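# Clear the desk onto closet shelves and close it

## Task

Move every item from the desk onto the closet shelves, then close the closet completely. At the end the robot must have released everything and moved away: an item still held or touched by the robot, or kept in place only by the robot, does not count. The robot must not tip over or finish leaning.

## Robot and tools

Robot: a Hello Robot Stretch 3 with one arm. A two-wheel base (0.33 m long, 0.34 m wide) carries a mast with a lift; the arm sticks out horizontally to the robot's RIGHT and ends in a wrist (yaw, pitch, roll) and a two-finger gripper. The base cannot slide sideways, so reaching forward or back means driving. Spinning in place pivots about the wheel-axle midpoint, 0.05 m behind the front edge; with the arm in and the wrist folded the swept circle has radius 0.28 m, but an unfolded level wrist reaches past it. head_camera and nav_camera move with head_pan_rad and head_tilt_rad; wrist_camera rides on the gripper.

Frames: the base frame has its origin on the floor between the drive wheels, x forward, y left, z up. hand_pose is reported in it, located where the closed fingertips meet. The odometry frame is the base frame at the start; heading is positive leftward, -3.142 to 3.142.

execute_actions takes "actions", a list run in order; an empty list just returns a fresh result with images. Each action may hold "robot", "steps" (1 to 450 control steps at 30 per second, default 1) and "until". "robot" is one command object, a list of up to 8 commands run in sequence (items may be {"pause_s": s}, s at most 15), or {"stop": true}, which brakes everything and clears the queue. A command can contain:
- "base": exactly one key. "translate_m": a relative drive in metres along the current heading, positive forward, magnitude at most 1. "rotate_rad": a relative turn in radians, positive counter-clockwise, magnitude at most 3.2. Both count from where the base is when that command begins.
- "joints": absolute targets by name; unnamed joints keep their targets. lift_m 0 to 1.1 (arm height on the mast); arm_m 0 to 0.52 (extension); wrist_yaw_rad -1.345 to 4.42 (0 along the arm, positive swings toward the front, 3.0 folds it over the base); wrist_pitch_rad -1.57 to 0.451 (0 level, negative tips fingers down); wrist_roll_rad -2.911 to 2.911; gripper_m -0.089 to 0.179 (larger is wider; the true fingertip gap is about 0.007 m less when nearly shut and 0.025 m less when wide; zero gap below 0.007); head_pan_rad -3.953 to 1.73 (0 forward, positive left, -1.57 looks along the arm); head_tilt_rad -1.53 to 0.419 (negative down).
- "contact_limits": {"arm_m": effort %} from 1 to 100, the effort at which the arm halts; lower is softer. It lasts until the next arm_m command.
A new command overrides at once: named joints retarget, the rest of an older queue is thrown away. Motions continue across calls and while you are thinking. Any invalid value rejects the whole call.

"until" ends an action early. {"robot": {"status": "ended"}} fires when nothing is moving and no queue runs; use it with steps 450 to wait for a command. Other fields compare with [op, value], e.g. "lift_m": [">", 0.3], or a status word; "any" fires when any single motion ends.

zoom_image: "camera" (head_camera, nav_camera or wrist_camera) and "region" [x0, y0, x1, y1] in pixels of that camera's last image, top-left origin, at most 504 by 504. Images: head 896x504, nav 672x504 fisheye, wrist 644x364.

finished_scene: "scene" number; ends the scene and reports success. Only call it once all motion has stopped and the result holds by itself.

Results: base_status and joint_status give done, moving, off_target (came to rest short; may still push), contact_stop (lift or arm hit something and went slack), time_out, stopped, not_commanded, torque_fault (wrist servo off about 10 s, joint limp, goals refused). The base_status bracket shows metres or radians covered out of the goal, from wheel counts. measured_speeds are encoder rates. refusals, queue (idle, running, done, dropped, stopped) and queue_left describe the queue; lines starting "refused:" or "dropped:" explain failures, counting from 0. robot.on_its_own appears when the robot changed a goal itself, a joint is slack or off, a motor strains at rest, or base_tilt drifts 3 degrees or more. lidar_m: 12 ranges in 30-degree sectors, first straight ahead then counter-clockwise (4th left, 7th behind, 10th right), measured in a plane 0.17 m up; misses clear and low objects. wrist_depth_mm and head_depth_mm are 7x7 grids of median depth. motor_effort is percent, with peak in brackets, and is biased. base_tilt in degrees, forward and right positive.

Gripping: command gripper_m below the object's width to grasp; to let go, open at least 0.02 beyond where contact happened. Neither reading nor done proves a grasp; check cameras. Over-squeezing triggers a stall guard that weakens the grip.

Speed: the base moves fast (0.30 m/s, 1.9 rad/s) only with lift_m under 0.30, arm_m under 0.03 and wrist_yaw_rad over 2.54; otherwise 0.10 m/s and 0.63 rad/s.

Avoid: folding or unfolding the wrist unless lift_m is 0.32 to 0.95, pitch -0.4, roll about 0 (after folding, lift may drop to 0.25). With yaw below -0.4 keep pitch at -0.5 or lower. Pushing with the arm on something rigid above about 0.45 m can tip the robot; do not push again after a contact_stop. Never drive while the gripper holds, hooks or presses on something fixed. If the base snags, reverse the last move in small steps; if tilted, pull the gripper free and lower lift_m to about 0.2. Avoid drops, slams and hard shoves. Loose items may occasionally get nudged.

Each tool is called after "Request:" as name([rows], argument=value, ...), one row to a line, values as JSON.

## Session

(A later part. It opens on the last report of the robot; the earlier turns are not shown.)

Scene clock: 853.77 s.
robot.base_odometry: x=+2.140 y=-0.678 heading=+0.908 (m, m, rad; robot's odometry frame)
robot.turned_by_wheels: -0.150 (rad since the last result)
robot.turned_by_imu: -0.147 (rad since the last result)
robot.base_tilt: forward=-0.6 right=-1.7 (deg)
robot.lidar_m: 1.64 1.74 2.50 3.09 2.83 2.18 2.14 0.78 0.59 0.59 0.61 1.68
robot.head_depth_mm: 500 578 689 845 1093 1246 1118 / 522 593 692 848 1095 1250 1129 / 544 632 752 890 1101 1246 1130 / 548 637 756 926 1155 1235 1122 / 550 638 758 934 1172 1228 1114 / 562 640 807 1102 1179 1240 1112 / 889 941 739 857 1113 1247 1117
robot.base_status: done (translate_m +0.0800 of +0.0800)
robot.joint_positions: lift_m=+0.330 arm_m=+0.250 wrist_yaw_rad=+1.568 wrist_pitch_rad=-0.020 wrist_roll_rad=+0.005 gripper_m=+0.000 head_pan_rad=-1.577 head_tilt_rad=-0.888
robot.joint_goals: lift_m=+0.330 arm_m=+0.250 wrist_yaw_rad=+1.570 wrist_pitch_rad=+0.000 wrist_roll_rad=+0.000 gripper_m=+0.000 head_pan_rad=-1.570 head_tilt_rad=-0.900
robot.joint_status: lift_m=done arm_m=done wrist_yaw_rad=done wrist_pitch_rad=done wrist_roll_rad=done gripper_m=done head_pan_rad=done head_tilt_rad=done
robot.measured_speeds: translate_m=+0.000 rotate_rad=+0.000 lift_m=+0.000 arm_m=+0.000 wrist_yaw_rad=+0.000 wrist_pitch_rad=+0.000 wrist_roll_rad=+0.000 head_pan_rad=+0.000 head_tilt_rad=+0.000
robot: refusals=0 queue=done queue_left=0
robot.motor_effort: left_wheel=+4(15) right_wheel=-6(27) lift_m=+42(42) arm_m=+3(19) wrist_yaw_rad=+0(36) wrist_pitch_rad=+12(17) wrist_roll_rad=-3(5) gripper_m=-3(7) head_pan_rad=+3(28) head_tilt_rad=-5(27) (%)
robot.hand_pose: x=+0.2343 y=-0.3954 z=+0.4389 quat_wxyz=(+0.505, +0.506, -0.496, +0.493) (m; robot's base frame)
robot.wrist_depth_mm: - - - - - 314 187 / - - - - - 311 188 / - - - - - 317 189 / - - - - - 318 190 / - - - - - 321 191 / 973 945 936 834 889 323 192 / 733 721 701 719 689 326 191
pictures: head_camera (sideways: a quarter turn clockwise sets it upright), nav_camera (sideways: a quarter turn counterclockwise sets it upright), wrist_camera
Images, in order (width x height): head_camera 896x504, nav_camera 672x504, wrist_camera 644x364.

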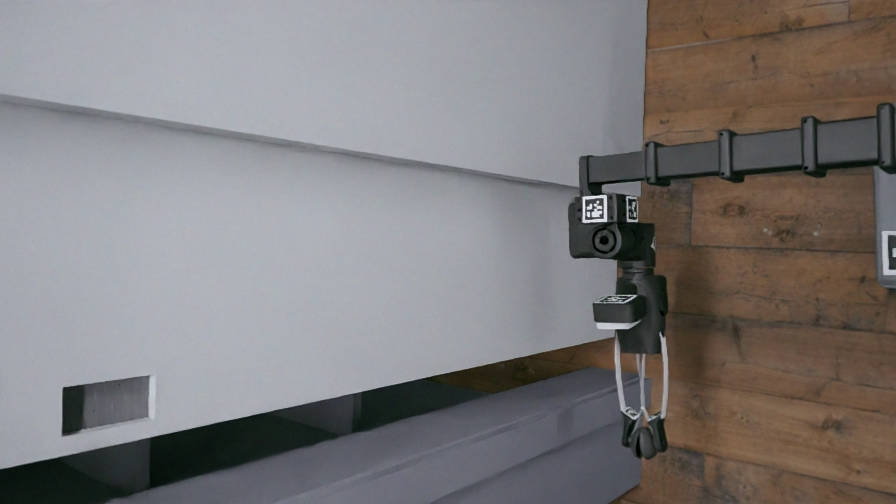

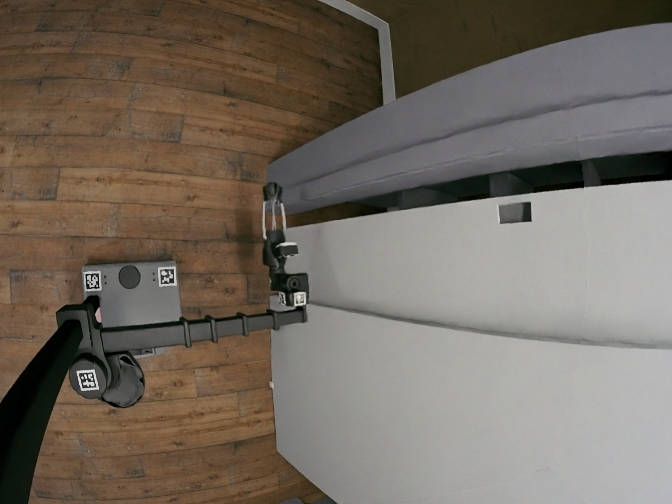

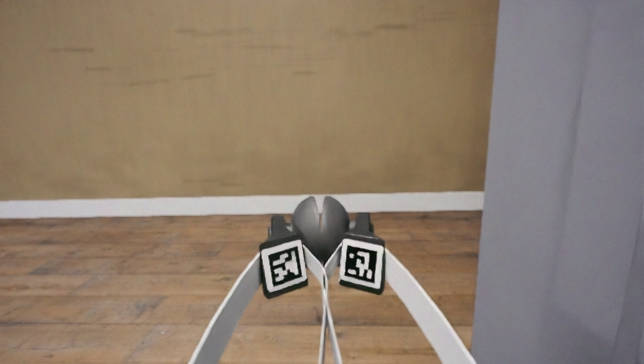

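Request:
execute_actions([
  {"robot":[{"joints":{"arm_m":0.2}},{"joints":{"wrist_pitch_rad":-1.5,"lift_m":0.42}},{"base":{"translate_m":0.07}},{"joints":{"arm_m":0.5},"contact_limits":{"arm_m":12}}],"steps":300,"until":{"robot":{"status":"ended"}}},
  {"steps":15},
])

Scene clock: 867.37 s.
robot.base_odometry: x=+2.183 y=-0.623 heading=+0.908 (m, m, rad; robot's odometry frame)
robot.turned_by_wheels: +0.000 (rad since the last result)
robot.turned_by_imu: +0.002 (rad since the last result)
robot.base_tilt: forward=-0.6 right=-1.8 (deg)
robot.lidar_m: 1.57 1.66 2.38 3.09 2.91 2.25 2.20 0.78 0.60 0.60 0.58 1.60
robot.head_depth_mm: 535 608 689 849 1100 1241 1116 / 550 638 738 879 1107 1275 1143 / 552 639 760 883 1276 1244 1121 / 553 644 763 896 1290 1243 1130 / 566 643 788 1311 1313 1248 1120 / 956 1138 773 871 1112 1235 1124 / 520 579 677 855 1179 1250 1122
robot.base_status: done (translate_m +0.0700 of +0.0700)
robot.joint_positions: lift_m=+0.420 arm_m=+0.405 wrist_yaw_rad=+1.560 wrist_pitch_rad=-1.497 wrist_roll_rad=+0.005 gripper_m=+0.000 head_pan_rad=-1.577 head_tilt_rad=-0.890
robot.joint_goals: lift_m=+0.420 arm_m=+0.405 wrist_yaw_rad=+1.570 wrist_pitch_rad=-1.500 wrist_roll_rad=+0.000 gripper_m=+0.000 head_pan_rad=-1.570 head_tilt_rad=-0.900
robot.joint_status: lift_m=done arm_m=contact_stop wrist_yaw_rad=done wrist_pitch_rad=done wrist_roll_rad=done gripper_m=done head_pan_rad=done head_tilt_rad=done
robot.measured_speeds: translate_m=+0.000 rotate_rad=+0.000 lift_m=+0.000 arm_m=+0.000 wrist_yaw_rad=+0.000 wrist_pitch_rad=+0.000 wrist_roll_rad=+0.000 head_pan_rad=+0.000 head_tilt_rad=+0.000
robot: refusals=0 queue=dropped queue_left=0
robot.on_its_own: arm_m is slack since a contact_stop, until your next command for it (your +0.500 is given up)
robot.motor_effort: left_wheel=+3(9) right_wheel=-5(16) lift_m=+42(42) arm_m=+1(13) wrist_yaw_rad=+6(17) wrist_pitch_rad=-2(12) wrist_roll_rad=-3(2) gripper_m=-3(3) head_pan_rad=+3(2) head_tilt_rad=-4(4) (%)
robot.contact_limits: arm_m 12 (drawing in: default 15, maximum 25; extending or still: default 22, maximum 35)
robot.hand_pose: x=-0.0266 y=-0.5503 z=+0.3009 quat_wxyz=(+0.707, +0.706, -0.031, +0.020) (m; robot's base frame)
robot.wrist_depth_mm: 426 426 428 423 339 137 92 / 442 436 439 443 301 136 91 / 437 446 448 451 259 134 91 / 452 450 457 467 256 133 90 / 456 465 467 - 249 132 90 / 471 465 474 483 220 131 89 / 472 487 493 487 277 130 89
pictures: head_camera (sideways: a quarter turn clockwise sets it upright), nav_camera (sideways: a quarter turn counterclockwise sets it upright), wrist_camera
Images, in order (width x height): head_camera 896x504, nav_camera 672x504, wrist_camera 644x364.

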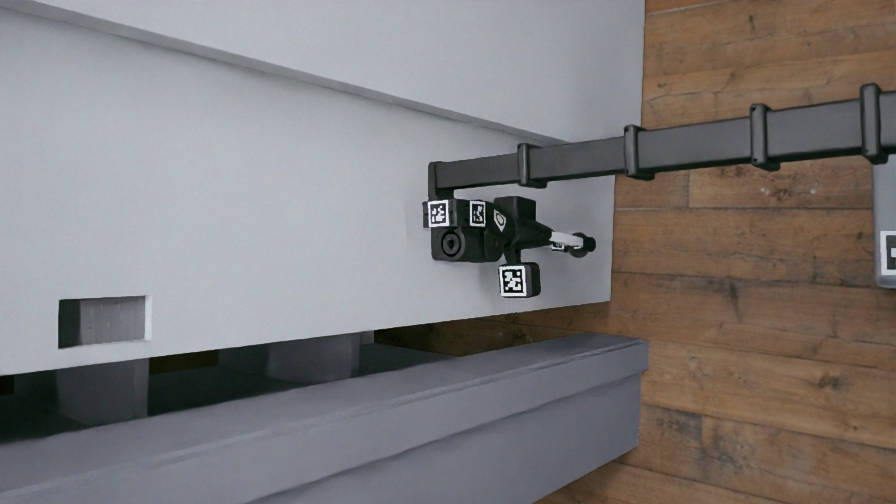

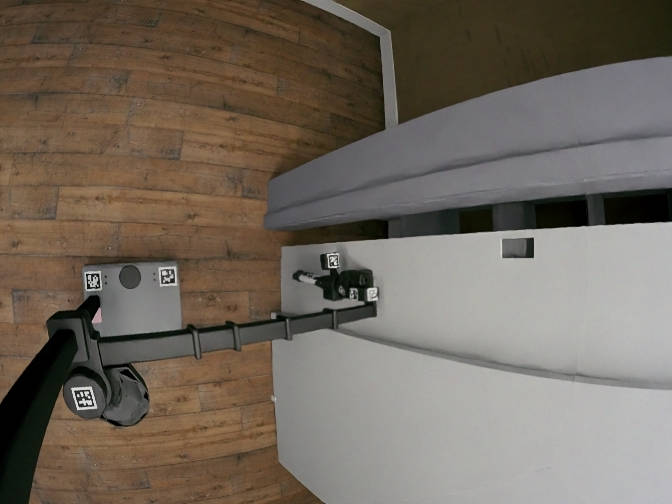

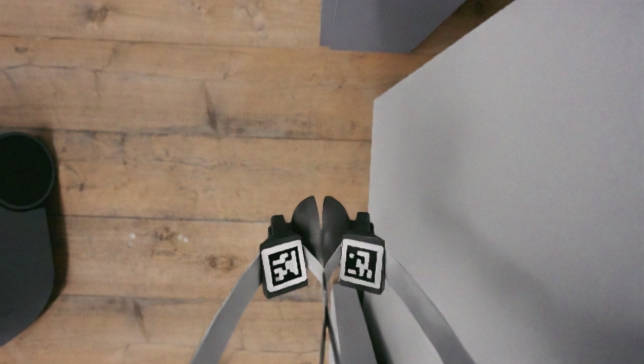

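Request:
execute_actions([
  {"robot":[{"joints":{"arm_m":0.398,"head_pan_rad":-2.0,"head_tilt_rad":-0.6}},{"base":{"translate_m":-0.2}}],"steps":200,"until":{"robot":{"status":"ended"}}},
  {"steps":15},
])

Scene clock: 873.70 s.
robot.base_odometry: x=+2.060 y=-0.780 heading=+0.908 (m, m, rad; robot's odometry frame)
robot.turned_by_wheels: +0.000 (rad since the last result)
robot.turned_by_imu: +0.057 (rad since the last result)
robot.base_tilt: forward=-0.9 right=-2.5 (deg)
robot.lidar_m: 1.76 1.90 2.86 3.07 2.53 2.04 2.01 0.73 0.58 0.57 0.67 1.78
robot.head_depth_mm: 550 613 692 794 931 1126 1240 / 532 590 664 758 878 1057 1219 / 517 569 638 724 837 989 1175 / 500 549 614 692 795 934 1115 / 484 534 592 663 760 871 1049 / 470 516 571 639 733 - 1090 / 458 500 566 655 752 844 1034
robot.base_status: done (translate_m -0.2000 of -0.2000)
robot.joint_positions: lift_m=+0.420 arm_m=+0.395 wrist_yaw_rad=+1.569 wrist_pitch_rad=-1.500 wrist_roll_rad=+0.005 gripper_m=+0.000 head_pan_rad=-1.993 head_tilt_rad=-0.605
robot.joint_goals: lift_m=+0.420 arm_m=+0.398 wrist_yaw_rad=+1.570 wrist_pitch_rad=-1.500 wrist_roll_rad=+0.000 gripper_m=+0.000 head_pan_rad=-2.000 head_tilt_rad=-0.600
robot.joint_status: lift_m=done arm_m=done wrist_yaw_rad=done wrist_pitch_rad=done wrist_roll_rad=done gripper_m=done head_pan_rad=done head_tilt_rad=done
robot.measured_speeds: translate_m=+0.000 rotate_rad=+0.000 lift_m=+0.000 arm_m=+0.000 wrist_yaw_rad=+0.000 wrist_pitch_rad=+0.000 wrist_roll_rad=+0.000 head_pan_rad=+0.000 head_tilt_rad=+0.000
robot: refusals=0 queue=done queue_left=0
robot.on_its_own: arm_m is at rest, and its effort (+22) is outside its rest range (-14 to +14)
robot.motor_effort: left_wheel=-10(27) right_wheel=-2(72) lift_m=+42(42) arm_m=+22(23) wrist_yaw_rad=-1(5) wrist_pitch_rad=+0(2) wrist_roll_rad=-2(3) gripper_m=-3(3) head_pan_rad=-2(20) head_tilt_rad=+1(17) (%)
robot.hand_pose: x=-0.0272 y=-0.5403 z=+0.3009 quat_wxyz=(+0.707, +0.706, -0.027, +0.023) (m; robot's base frame)
robot.wrist_depth_mm: 425 432 432 444 299 150 100 / 434 443 452 447 288 147 98 / 445 450 456 456 276 142 97 / 465 457 460 476 260 139 95 / 461 474 472 - 245 136 93 / 471 475 484 483 195 132 92 / 485 483 499 504 164 129 90
pictures: head_camera (sideways: a quarter turn clockwise sets it upright), nav_camera (sideways: a quarter turn counterclockwise sets it upright), wrist_camera
Images, in order (width x height): head_camera 896x504, nav_camera 672x504, wrist_camera 644x364.

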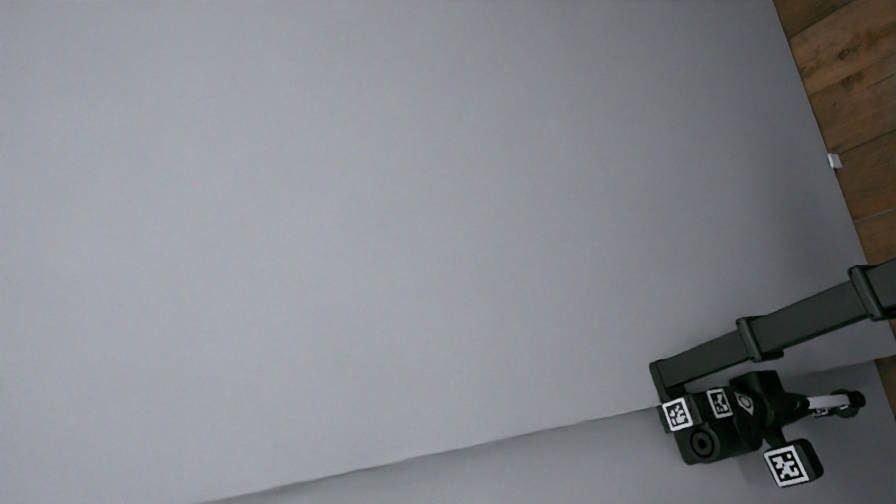

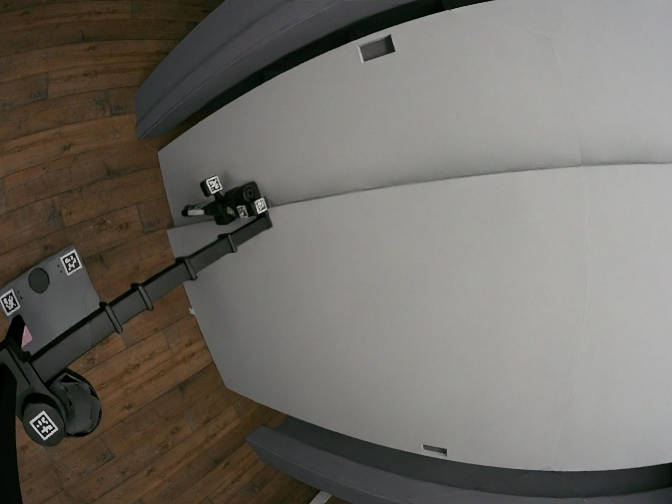

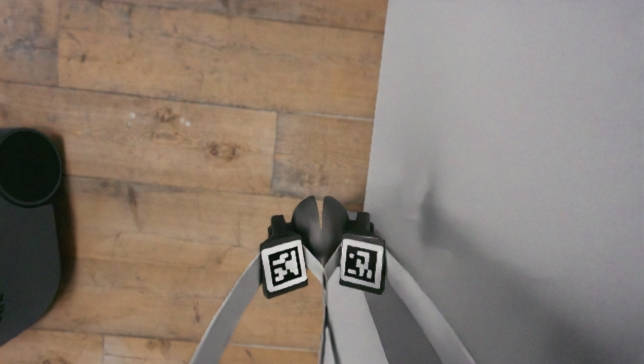

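Request:
execute_actions([
  {"robot":[{"joints":{"arm_m":0.385,"head_pan_rad":-2.5,"head_tilt_rad":-0.4}},{"base":{"translate_m":-0.05}}],"steps":200,"until":{"robot":{"status":"ended"}}},
  {"steps":15},
])

Scene clock: 878.37 s.
robot.base_odometry: x=+2.029 y=-0.820 heading=+0.909 (m, m, rad; robot's odometry frame)
robot.turned_by_wheels: +0.000 (rad since the last result)
robot.turned_by_imu: -0.004 (rad since the last result)
robot.base_tilt: forward=-0.5 right=-1.8 (deg)
robot.lidar_m: 1.81 1.95 2.94 3.06 2.48 1.99 1.96 0.72 0.57 0.57 0.66 1.84
robot.head_depth_mm: 970 1051 1155 1327 2053 1674 1400 / 1116 1096 1165 1239 1333 1478 1400 / 770 827 910 995 1529 1569 1367 / 691 744 796 862 940 1030 1142 / 628 669 713 768 827 900 977 / 577 611 647 692 741 800 859 / 532 562 592 629 667 715 766
robot.base_status: done (translate_m -0.0499 of -0.0500)
robot.joint_positions: lift_m=+0.420 arm_m=+0.383 wrist_yaw_rad=+1.574 wrist_pitch_rad=-1.500 wrist_roll_rad=+0.005 gripper_m=+0.000 head_pan_rad=-2.493 head_tilt_rad=-0.407
robot.joint_goals: lift_m=+0.420 arm_m=+0.385 wrist_yaw_rad=+1.570 wrist_pitch_rad=-1.500 wrist_roll_rad=+0.000 gripper_m=+0.000 head_pan_rad=-2.500 head_tilt_rad=-0.400
robot.joint_status: lift_m=done arm_m=done wrist_yaw_rad=done wrist_pitch_rad=done wrist_roll_rad=done gripper_m=done head_pan_rad=done head_tilt_rad=done
robot.measured_speeds: translate_m=+0.000 rotate_rad=+0.000 lift_m=+0.000 arm_m=+0.000 wrist_yaw_rad=+0.000 wrist_pitch_rad=+0.000 wrist_roll_rad=+0.000 head_pan_rad=+0.000 head_tilt_rad=+0.000
robot: refusals=0 queue=done queue_left=0
robot.motor_effort: left_wheel=-2(16) right_wheel=-13(31) lift_m=+37(42) arm_m=+14(20) wrist_yaw_rad=-3(4) wrist_pitch_rad=+0(1) wrist_roll_rad=-3(2) gripper_m=-3(3) head_pan_rad=-1(22) head_tilt_rad=+2(16) (%)
robot.hand_pose: x=-0.0273 y=-0.5284 z=+0.3011 quat_wxyz=(+0.707, +0.706, -0.025, +0.024) (m; robot's base frame)
robot.wrist_depth_mm: 427 433 429 432 315 155 102 / 436 438 440 438 298 150 101 / 440 444 454 456 283 147 99 / 453 451 464 457 269 143 97 / 467 473 469 - 255 139 95 / 478 480 474 480 199 136 94 / 487 486 492 485 162 132 92
pictures: head_camera (sideways: a quarter turn clockwise sets it upright), nav_camera (sideways: a quarter turn counterclockwise sets it upright), wrist_camera
Images, in order (width x height): head_camera 896x504, nav_camera 672x504, wrist_camera 644x364.

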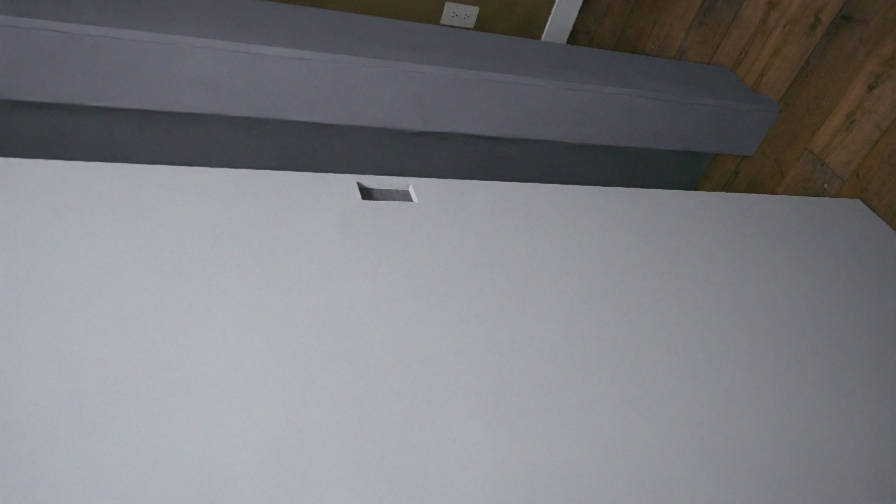

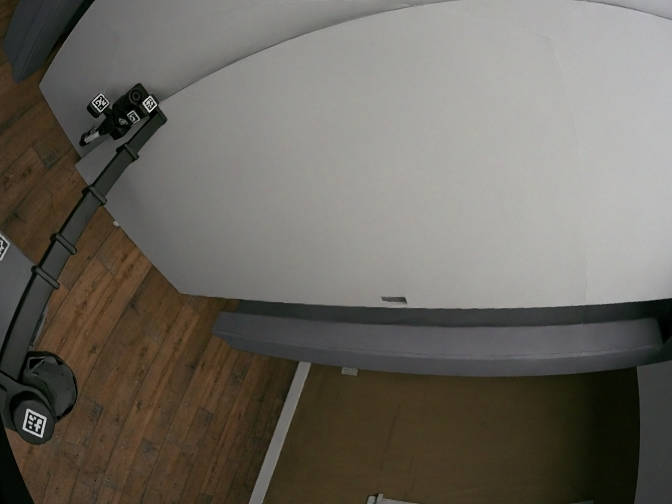

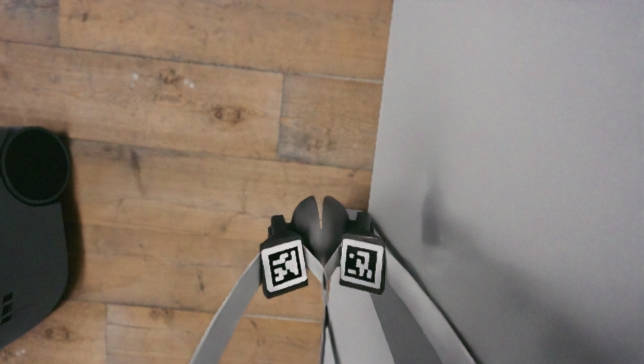

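Small gap remains. Continue, until it stops.

Request:
execute_actions([
  {"robot":[{"base":{"translate_m":-0.1}}],"steps":200,"until":{"robot":{"status":"ended"}}},
  {"steps":15},
])

Scene clock: 883.13 s.
robot.base_odometry: x=+1.968 y=-0.899 heading=+0.908 (m, m, rad; robot's odometry frame)
robot.turned_by_wheels: -0.001 (rad since the last result)
robot.turned_by_imu: +0.141 (rad since the last result)
robot.base_tilt: forward=-1.6 right=-3.4 (deg)
robot.lidar_m: 1.89 2.18 3.50 3.07 2.19 1.89 1.11 0.65 0.56 0.56 0.69 1.89
robot.head_depth_mm: 956 1005 1047 1116 1205 1314 1385 / 1082 1144 1245 1331 1433 1577 1405 / 672 720 778 844 924 1008 1126 / 622 662 709 763 821 897 991 / 577 614 654 698 753 815 882 / 540 570 607 643 687 737 801 / 508 533 565 599 636 681 727
robot.base_status: done (translate_m -0.0999 of -0.1000)
robot.joint_positions: lift_m=+0.420 arm_m=+0.382 wrist_yaw_rad=+1.573 wrist_pitch_rad=-1.500 wrist_roll_rad=+0.005 gripper_m=+0.000 head_pan_rad=-2.493 head_tilt_rad=-0.407
robot.joint_goals: lift_m=+0.420 arm_m=+0.385 wrist_yaw_rad=+1.570 wrist_pitch_rad=-1.500 wrist_roll_rad=+0.000 gripper_m=+0.000 head_pan_rad=-2.500 head_tilt_rad=-0.400
robot.joint_status: lift_m=done arm_m=done wrist_yaw_rad=done wrist_pitch_rad=done wrist_roll_rad=done gripper_m=done head_pan_rad=done head_tilt_rad=done
robot.measured_speeds: translate_m=+0.000 rotate_rad=+0.000 lift_m=+0.000 arm_m=+0.000 wrist_yaw_rad=+0.000 wrist_pitch_rad=+0.000 wrist_roll_rad=+0.000 head_pan_rad=+0.000 head_tilt_rad=+0.000
robot: refusals=0 queue=done queue_left=0
robot.on_its_own: arm_m is at rest, and its effort (+23) is outside its rest range (-14 to +14)
robot.motor_effort: left_wheel=-13(20) right_wheel=-2(41) lift_m=+38(37) arm_m=+23(23) wrist_yaw_rad=-2(4) wrist_pitch_rad=+0(0) wrist_roll_rad=-3(3) gripper_m=-3(3) head_pan_rad=-2(2) head_tilt_rad=+2(2) (%)
robot.hand_pose: x=-0.0273 y=-0.5273 z=+0.3011 quat_wxyz=(+0.707, +0.706, -0.026, +0.024) (m; robot's base frame)
robot.wrist_depth_mm: 435 451 450 454 415 192 126 / 444 449 461 456 367 181 121 / 453 461 465 474 318 171 115 / 455 473 472 477 283 159 111 / 464 483 489 - 250 152 107 / 484 490 491 375 204 142 103 / 483 497 498 369 170 135 99
pictures: head_camera (sideways: a quarter turn clockwise sets it upright), nav_camera (sideways: a quarter turn counterclockwise sets it upright), wrist_camera
Images, in order (width x height): head_camera 896x504, nav_camera 672x504, wrist_camera 644x364.

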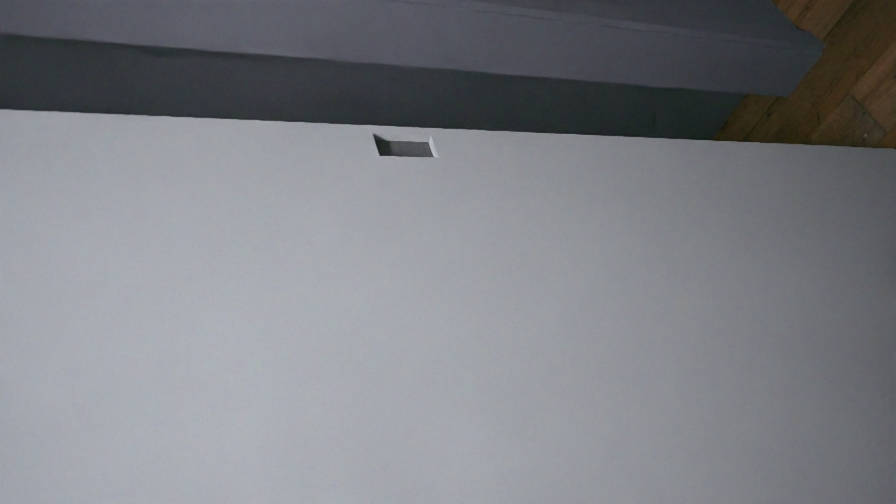

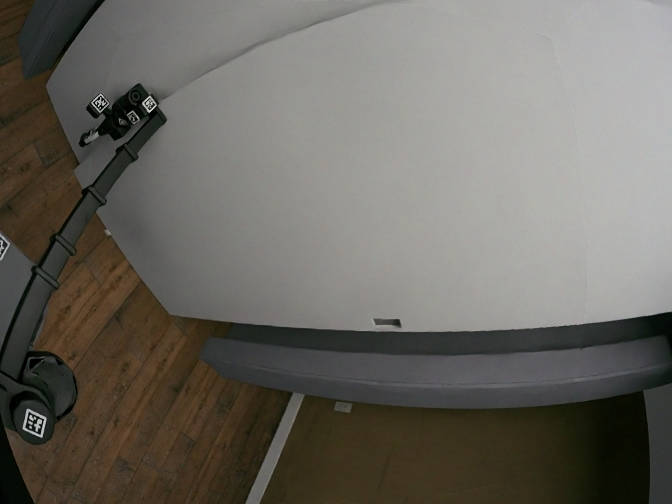

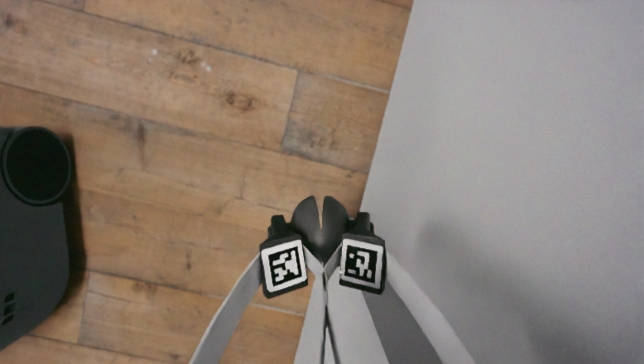

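Request:
execute_actions([
  {"robot":[{"base":{"translate_m":0.04}},{"joints":{"arm_m":0.0,"head_pan_rad":-1.57,"head_tilt_rad":-1.0}},{"base":{"rotate_rad":-0.7}},{"base":{"translate_m":0.33}},{"base":{"rotate_rad":0.5}},{"base":{"translate_m":-0.2}}],"steps":450,"until":{"robot":{"status":"ended"}}},
  {"steps":15},
])

Scene clock: 908.20 s.
robot.base_odometry: x=+2.183 y=-0.912 heading=+0.708 (m, m, rad; robot's odometry frame)
robot.turned_by_wheels: -0.200 (rad since the last result)
robot.turned_by_imu: -0.265 (rad since the last result)
robot.base_tilt: forward=-0.2 right=-2.0 (deg)
robot.lidar_m: 1.74 1.81 2.45 3.26 2.89 2.11 2.03 0.57 0.42 0.41 0.46 0.52
robot.head_depth_mm: 358 424 521 674 954 1208 1109 / 374 435 519 670 948 1227 - / 400 474 563 697 943 1228 - / 399 471 578 743 1043 1249 - / 397 470 574 737 1025 1203 1107 / 396 469 570 732 1022 1213 1096 / 395 466 569 727 1066 1195 1108
robot.base_status: moving (translate_m -0.1737 of -0.2000)
robot.joint_positions: lift_m=+0.420 arm_m=+0.000 wrist_yaw_rad=+1.572 wrist_pitch_rad=-1.500 wrist_roll_rad=+0.004 gripper_m=+0.000 head_pan_rad=-1.577 head_tilt_rad=-0.988
robot.joint_goals: lift_m=+0.420 arm_m=+0.000 wrist_yaw_rad=+1.570 wrist_pitch_rad=-1.500 wrist_roll_rad=+0.000 gripper_m=+0.000 head_pan_rad=-1.570 head_tilt_rad=-1.000
robot.joint_status: lift_m=done arm_m=done wrist_yaw_rad=done wrist_pitch_rad=done wrist_roll_rad=done gripper_m=done head_pan_rad=done head_tilt_rad=done
robot.measured_speeds: translate_m=-0.092 rotate_rad=+0.001 lift_m=+0.000 arm_m=+0.000 wrist_yaw_rad=+0.000 wrist_pitch_rad=+0.000 wrist_roll_rad=+0.000 head_pan_rad=+0.000 head_tilt_rad=+0.000
robot: refusals=0 queue=running queue_left=0
robot.motor_effort: left_wheel=-3(14) right_wheel=+5(12) lift_m=+36(38) arm_m=-2(23) wrist_yaw_rad=-2(2) wrist_pitch_rad=-1(0) wrist_roll_rad=-2(3) gripper_m=-3(3) head_pan_rad=+2(28) head_tilt_rad=-5(28) (%)
robot.hand_pose: x=-0.0272 y=-0.1455 z=+0.3011 quat_wxyz=(+0.707, +0.706, -0.026, +0.024) (m; robot's base frame)
robot.wrist_depth_mm: 419 429 435 436 439 443 319 / 432 434 449 450 447 444 323 / 435 443 - 461 456 450 322 / - - - 471 465 464 325 / - - - - 476 425 310 / - - - - 490 411 279 / - - - 498 505 418 282
pictures: head_camera (sideways: a quarter turn clockwise sets it upright), nav_camera (sideways: a quarter turn counterclockwise sets it upright), wrist_camera
Images, in order (width x height): head_camera 896x504, nav_camera 672x504, wrist_camera 644x364.

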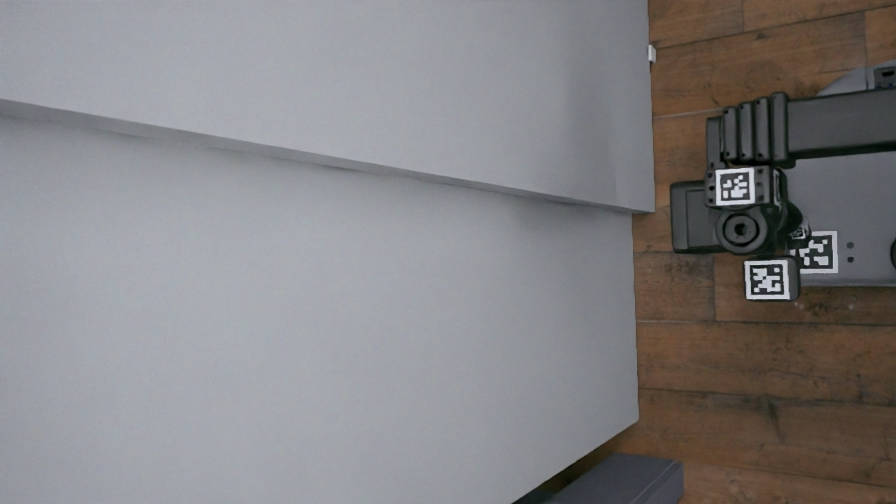

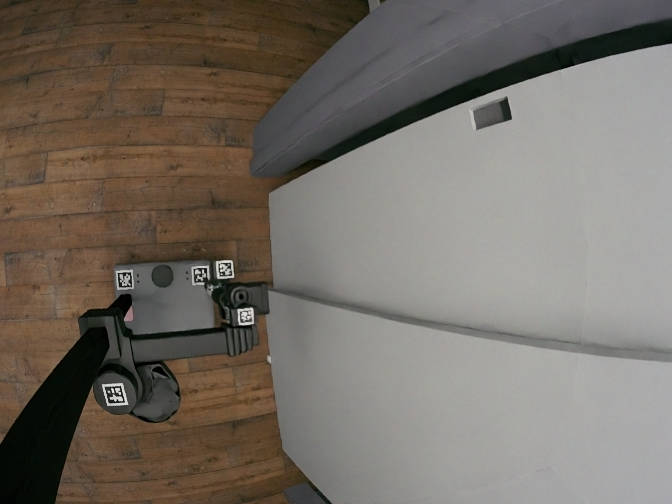

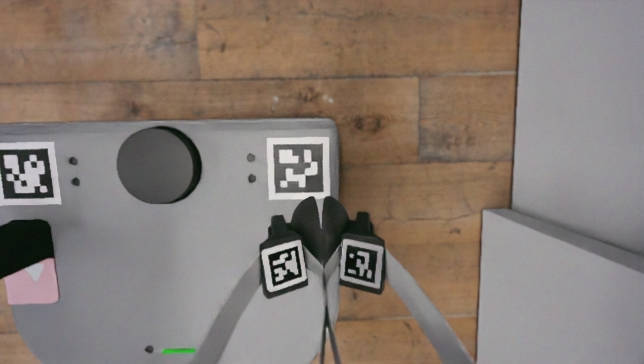

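Request:
execute_actions([
  {"robot":[{"base":{"translate_m":0.08}},{"joints":{"arm_m":0.4},"contact_limits":{"arm_m":12}}],"steps":300,"until":{"robot":{"status":"ended"}}},
  {"steps":15},
])

Scene clock: 915.00 s.
robot.base_odometry: x=+2.224 y=-0.877 heading=+0.708 (m, m, rad; robot's odometry frame)
robot.turned_by_wheels: +0.000 (rad since the last result)
robot.turned_by_imu: +0.000 (rad since the last result)
robot.base_tilt: forward=-0.5 right=-1.7 (deg)
robot.lidar_m: 1.69 1.75 2.37 3.27 2.96 2.16 2.08 0.57 0.42 0.45 0.46 0.51
robot.head_depth_mm: 388 435 521 674 956 1209 1104 / 405 478 556 698 949 1226 - / 402 476 585 725 1137 1208 - / 401 474 582 722 1189 1217 - / 399 472 579 742 1043 1207 1102 / 397 470 575 736 1028 1216 1104 / 397 468 569 736 1029 1192 1099
robot.base_status: done (translate_m +0.0800 of +0.0800)
robot.joint_positions: lift_m=+0.420 arm_m=+0.224 wrist_yaw_rad=+1.566 wrist_pitch_rad=-1.499 wrist_roll_rad=+0.004 gripper_m=+0.000 head_pan_rad=-1.576 head_tilt_rad=-0.990
robot.joint_goals: lift_m=+0.420 arm_m=+0.224 wrist_yaw_rad=+1.570 wrist_pitch_rad=-1.500 wrist_roll_rad=+0.000 gripper_m=+0.000 head_pan_rad=-1.570 head_tilt_rad=-1.000
robot.joint_status: lift_m=done arm_m=contact_stop wrist_yaw_rad=done wrist_pitch_rad=done wrist_roll_rad=done gripper_m=done head_pan_rad=done head_tilt_rad=done
robot.measured_speeds: translate_m=+0.000 rotate_rad=+0.000 lift_m=+0.000 arm_m=+0.000 wrist_yaw_rad=+0.000 wrist_pitch_rad=+0.000 wrist_roll_rad=+0.000 head_pan_rad=+0.000 head_tilt_rad=+0.000
robot: refusals=0 queue=dropped queue_left=0
robot.on_its_own: arm_m is slack since a contact_stop, until your next command for it (your +0.400 is given up)
robot.motor_effort: left_wheel=-3(7) right_wheel=+1(7) lift_m=+37(37) arm_m=+0(13) wrist_yaw_rad=+2(7) wrist_pitch_rad=-1(1) wrist_roll_rad=-2(2) gripper_m=-3(2) head_pan_rad=+3(2) head_tilt_rad=-3(4) (%)
robot.contact_limits: arm_m 12 (drawing in: default 15, maximum 25; extending or still: default 22, maximum 35)
robot.hand_pose: x=-0.0272 y=-0.3687 z=+0.3011 quat_wxyz=(+0.707, +0.706, -0.028, +0.022) (m; robot's base frame)
robot.wrist_depth_mm: 427 429 435 437 227 120 82 / 439 438 442 442 232 122 82 / 434 444 449 451 237 123 83 / - - 460 464 242 125 83 / - - 461 - 244 126 84 / - - 479 483 217 127 85 / - 493 496 490 253 129 85
pictures: head_camera (sideways: a quarter turn clockwise sets it upright), nav_camera (sideways: a quarter turn counterclockwise sets it upright), wrist_camera
Images, in order (width x height): head_camera 896x504, nav_camera 672x504, wrist_camera 644x364.

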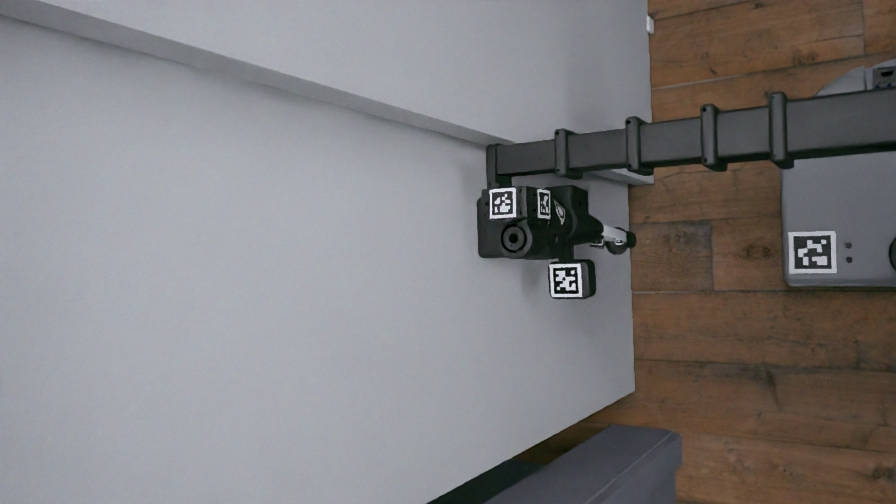

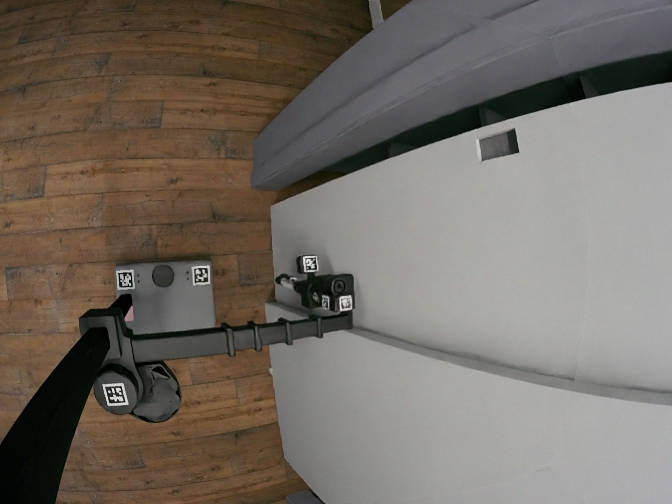

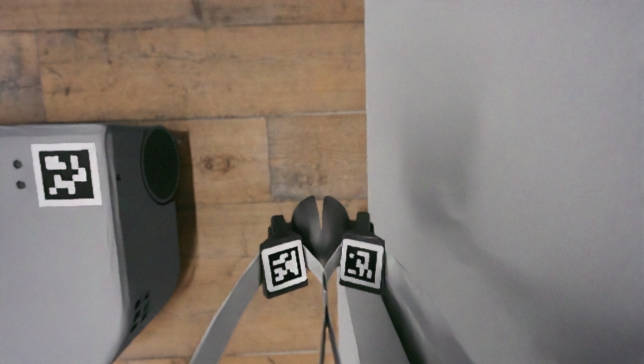

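Request:
execute_actions([
  {"robot":[{"joints":{"arm_m":0.212,"head_pan_rad":-2.5,"head_tilt_rad":-0.5}},{"base":{"translate_m":-0.16}}],"steps":200,"until":{"robot":{"status":"ended"}}},
  {"steps":15},
])

Scene clock: 922.33 s.
robot.base_odometry: x=+2.103 y=-0.981 heading=+0.708 (m, m, rad; robot's odometry frame)
robot.turned_by_wheels: +0.000 (rad since the last result)
robot.turned_by_imu: +0.000 (rad since the last result)
robot.base_tilt: forward=-0.6 right=-1.7 (deg)
robot.lidar_m: 1.85 1.92 2.60 3.26 2.74 2.00 1.93 0.58 0.42 0.41 0.46 0.60
robot.head_depth_mm: 886 987 1217 2027 1962 1563 1307 / 869 961 1054 1169 1321 1483 1315 / 648 711 792 897 1028 1199 1278 / 564 612 670 744 829 940 1087 / 500 538 582 631 698 779 870 / 447 479 513 554 601 659 730 / 406 430 460 489 528 571 621
robot.base_status: done (translate_m -0.1600 of -0.1600)
robot.joint_positions: lift_m=+0.420 arm_m=+0.212 wrist_yaw_rad=+1.573 wrist_pitch_rad=-1.501 wrist_roll_rad=+0.004 gripper_m=+0.000 head_pan_rad=-2.493 head_tilt_rad=-0.505
robot.joint_goals: lift_m=+0.420 arm_m=+0.212 wrist_yaw_rad=+1.570 wrist_pitch_rad=-1.500 wrist_roll_rad=+0.000 gripper_m=+0.000 head_pan_rad=-2.500 head_tilt_rad=-0.500
robot.joint_status: lift_m=done arm_m=done wrist_yaw_rad=done wrist_pitch_rad=done wrist_roll_rad=done gripper_m=done head_pan_rad=done head_tilt_rad=done
robot.measured_speeds: translate_m=+0.000 rotate_rad=+0.000 lift_m=+0.000 arm_m=+0.000 wrist_yaw_rad=+0.000 wrist_pitch_rad=+0.000 wrist_roll_rad=+0.000 head_pan_rad=+0.000 head_tilt_rad=+0.000
robot: refusals=0 queue=done queue_left=0
robot.motor_effort: left_wheel=-1(18) right_wheel=+1(54) lift_m=+37(37) arm_m=-1(2) wrist_yaw_rad=-3(12) wrist_pitch_rad=+1(1) wrist_roll_rad=-2(3) gripper_m=-3(3) head_pan_rad=-2(29) head_tilt_rad=+2(24) (%)
robot.hand_pose: x=-0.0275 y=-0.3574 z=+0.3011 quat_wxyz=(+0.707, +0.706, -0.025, +0.024) (m; robot's base frame)
robot.wrist_depth_mm: 424 429 426 443 262 140 94 / 435 438 446 443 265 141 95 / 434 445 447 442 270 141 96 / - - 459 460 276 144 97 / - - 467 - 274 145 97 / - - 483 493 209 146 97 / - 481 485 492 165 143 98
pictures: head_camera (sideways: a quarter turn clockwise sets it upright), nav_camera (sideways: a quarter turn counterclockwise sets it upright), wrist_camera
Images, in order (width x height): head_camera 896x504, nav_camera 672x504, wrist_camera 644x364.

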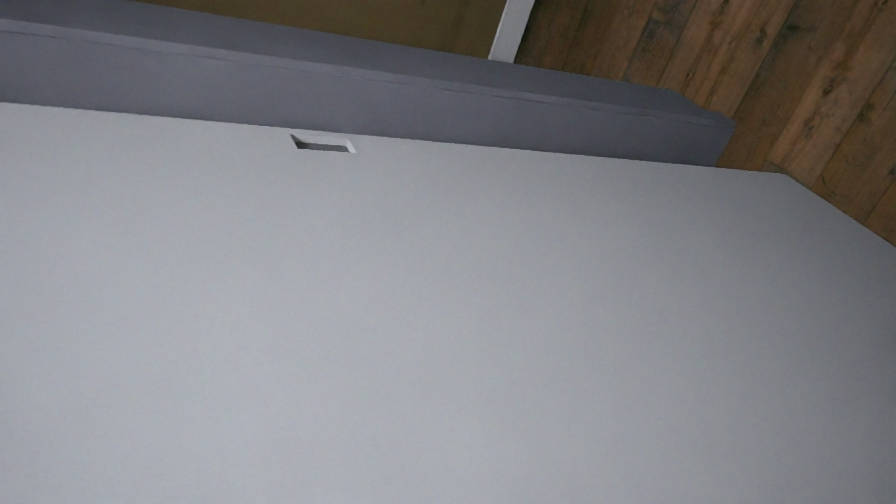

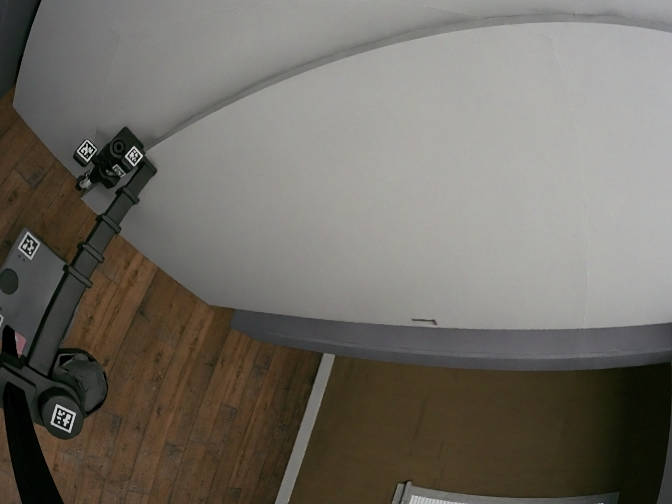

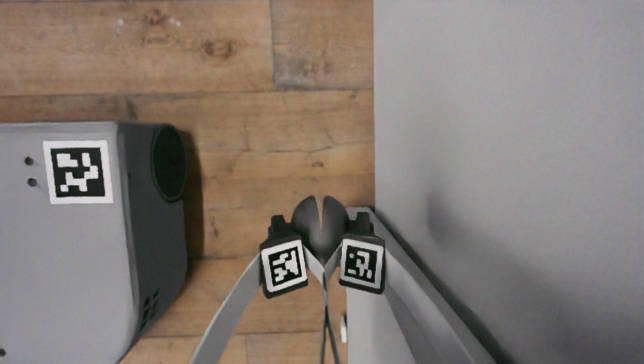

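Moved cleanly. A bit more.

Request:
execute_actions([
  {"robot":[{"base":{"translate_m":-0.07}}],"steps":200,"until":{"robot":{"status":"ended"}}},
  {"steps":15},
])

Scene clock: 926.40 s.
robot.base_odometry: x=+2.049 y=-1.027 heading=+0.709 (m, m, rad; robot's odometry frame)
robot.turned_by_wheels: +0.000 (rad since the last result)
robot.turned_by_imu: +0.000 (rad since the last result)
robot.base_tilt: forward=-0.6 right=-1.7 (deg)
robot.lidar_m: 1.92 1.98 2.69 3.23 2.64 1.93 1.85 0.58 0.42 0.41 0.46 0.62
robot.head_depth_mm: 862 1016 1781 1992 1958 1575 1316 / 813 886 982 1112 1270 1485 1308 / 647 708 794 892 1026 1192 1284 / 564 612 672 742 829 938 1084 / 498 538 582 634 695 771 868 / 448 479 514 554 600 657 723 / 406 431 459 491 529 569 620
robot.base_status: done (translate_m -0.0700 of -0.0700)
robot.joint_positions: lift_m=+0.420 arm_m=+0.212 wrist_yaw_rad=+1.573 wrist_pitch_rad=-1.501 wrist_roll_rad=+0.004 gripper_m=+0.000 head_pan_rad=-2.493 head_tilt_rad=-0.505
robot.joint_goals: lift_m=+0.420 arm_m=+0.212 wrist_yaw_rad=+1.570 wrist_pitch_rad=-1.500 wrist_roll_rad=+0.000 gripper_m=+0.000 head_pan_rad=-2.500 head_tilt_rad=-0.500
robot.joint_status: lift_m=done arm_m=done wrist_yaw_rad=done wrist_pitch_rad=done wrist_roll_rad=done gripper_m=done head_pan_rad=done head_tilt_rad=done
robot.measured_speeds: translate_m=+0.000 rotate_rad=+0.000 lift_m=+0.000 arm_m=+0.000 wrist_yaw_rad=+0.000 wrist_pitch_rad=+0.000 wrist_roll_rad=+0.000 head_pan_rad=+0.000 head_tilt_rad=+0.000
robot: refusals=0 queue=done queue_left=0
robot.motor_effort: left_wheel=-1(6) right_wheel=+0(25) lift_m=+37(37) arm_m=-1(1) wrist_yaw_rad=-3(5) wrist_pitch_rad=+0(0) wrist_roll_rad=-2(2) gripper_m=-3(2) head_pan_rad=-2(1) head_tilt_rad=+1(2) (%)
robot.hand_pose: x=-0.0275 y=-0.3574 z=+0.3011 quat_wxyz=(+0.707, +0.706, -0.025, +0.024) (m; robot's base frame)
robot.wrist_depth_mm: 426 427 435 434 258 136 93 / 434 431 440 445 261 138 93 / 445 439 449 455 265 139 94 / - - 451 466 269 140 95 / - - 465 - 271 142 95 / - - 484 483 211 143 96 / - 488 492 495 164 144 96
pictures: head_camera (sideways: a quarter turn clockwise sets it upright), nav_camera (sideways: a quarter turn counterclockwise sets it upright), wrist_camera
Images, in order (width x height): head_camera 896x504, nav_camera 672x504, wrist_camera 644x364.

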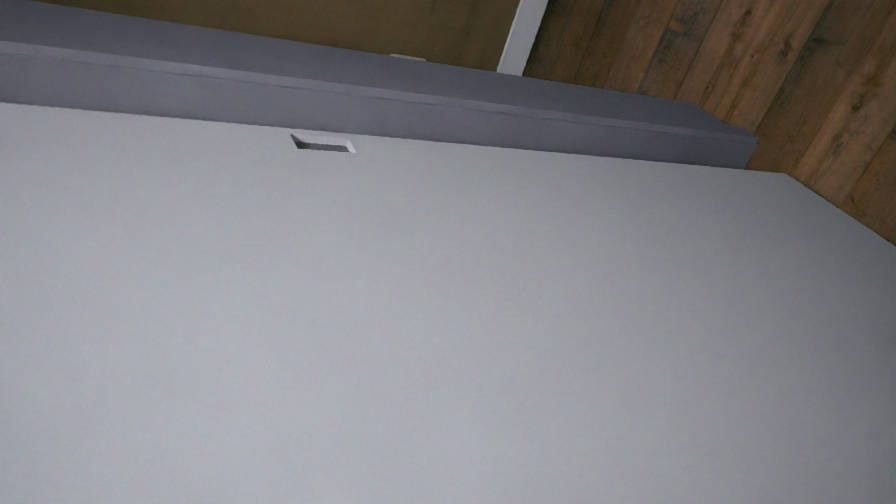

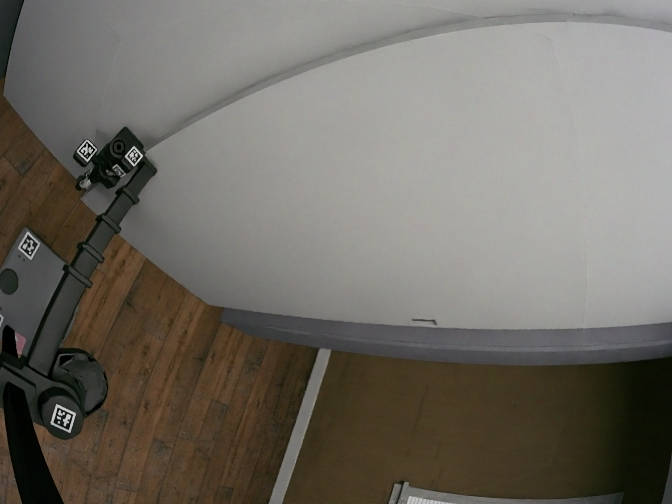

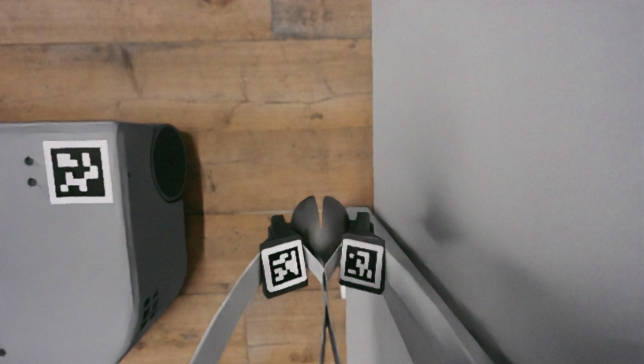

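Still moving freely; continue till it resists.

Request:
execute_actions([
  {"robot":[{"base":{"translate_m":-0.08}}],"steps":200,"until":{"robot":{"status":"ended"}}},
  {"steps":15},
])

Scene clock: 930.20 s.
robot.base_odometry: x=+1.989 y=-1.079 heading=+0.709 (m, m, rad; robot's odometry frame)
robot.turned_by_wheels: +0.000 (rad since the last result)
robot.turned_by_imu: +0.000 (rad since the last result)
robot.base_tilt: forward=-0.6 right=-1.7 (deg)
robot.lidar_m: 2.00 2.07 2.80 3.22 2.52 1.84 1.78 0.57 0.42 0.41 0.46 0.63
robot.head_depth_mm: 888 1591 1764 1932 1928 1573 1305 / 750 830 926 1060 1290 1479 1306 / 650 715 794 897 1022 1200 1274 / 565 613 675 739 830 940 1086 / 500 538 585 635 699 772 868 / 448 479 514 555 603 658 724 / 406 431 460 491 528 571 621
robot.base_status: done (translate_m -0.0800 of -0.0800)
robot.joint_positions: lift_m=+0.420 arm_m=+0.212 wrist_yaw_rad=+1.575 wrist_pitch_rad=-1.501 wrist_roll_rad=+0.004 gripper_m=+0.000 head_pan_rad=-2.493 head_tilt_rad=-0.505
robot.joint_goals: lift_m=+0.420 arm_m=+0.212 wrist_yaw_rad=+1.570 wrist_pitch_rad=-1.500 wrist_roll_rad=+0.000 gripper_m=+0.000 head_pan_rad=-2.500 head_tilt_rad=-0.500
robot.joint_status: lift_m=done arm_m=done wrist_yaw_rad=done wrist_pitch_rad=done wrist_roll_rad=done gripper_m=done head_pan_rad=done head_tilt_rad=done
robot.measured_speeds: translate_m=+0.000 rotate_rad=+0.000 lift_m=+0.000 arm_m=+0.000 wrist_yaw_rad=+0.000 wrist_pitch_rad=+0.000 wrist_roll_rad=+0.000 head_pan_rad=+0.000 head_tilt_rad=+0.000
robot: refusals=0 queue=done queue_left=0
robot.motor_effort: left_wheel=+1(4) right_wheel=-4(24) lift_m=+37(37) arm_m=-1(1) wrist_yaw_rad=-4(4) wrist_pitch_rad=+0(0) wrist_roll_rad=-2(3) gripper_m=-3(2) head_pan_rad=-2(2) head_tilt_rad=+2(3) (%)
robot.hand_pose: x=-0.0275 y=-0.3574 z=+0.3011 quat_wxyz=(+0.707, +0.707, -0.025, +0.024) (m; robot's base frame)
robot.wrist_depth_mm: 431 431 432 435 272 144 97 / 430 441 442 443 274 144 98 / 436 441 446 455 281 146 99 / - - 458 465 285 147 99 / - - 466 - 278 149 100 / - - 487 486 212 150 100 / - 490 493 496 165 146 101
pictures: head_camera (sideways: a quarter turn clockwise sets it upright), nav_camera (sideways: a quarter turn counterclockwise sets it upright), wrist_camera
Images, in order (width x height): head_camera 896x504, nav_camera 672x504, wrist_camera 644x364.

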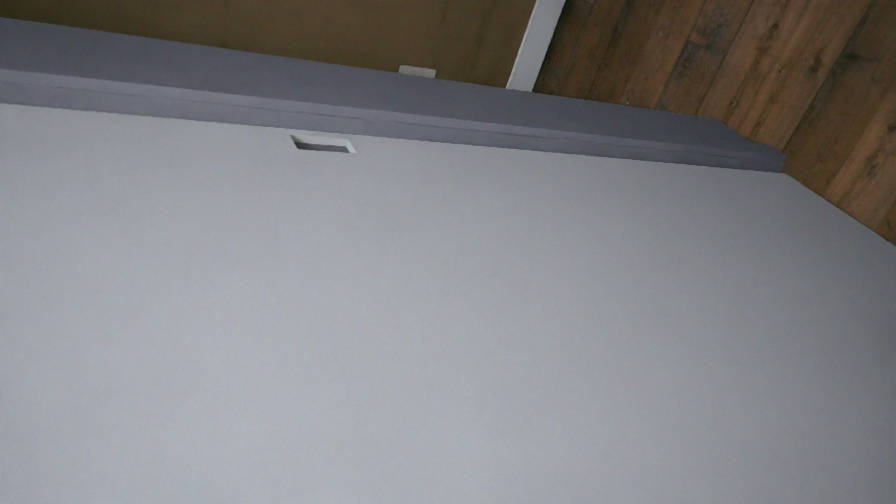

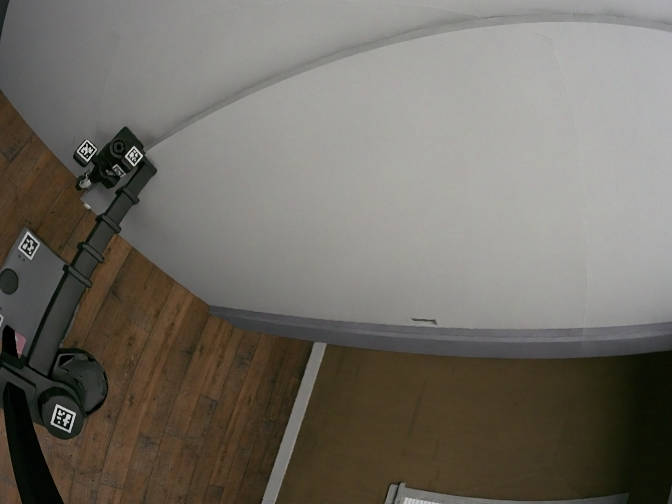

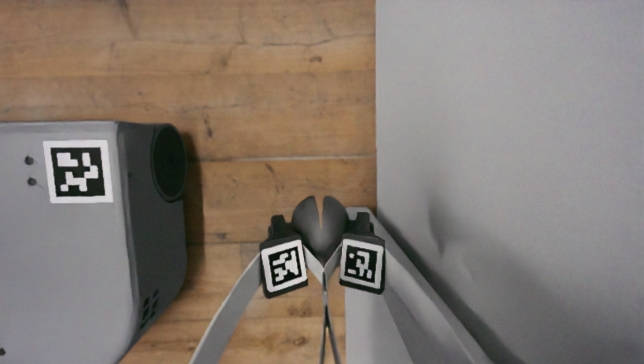

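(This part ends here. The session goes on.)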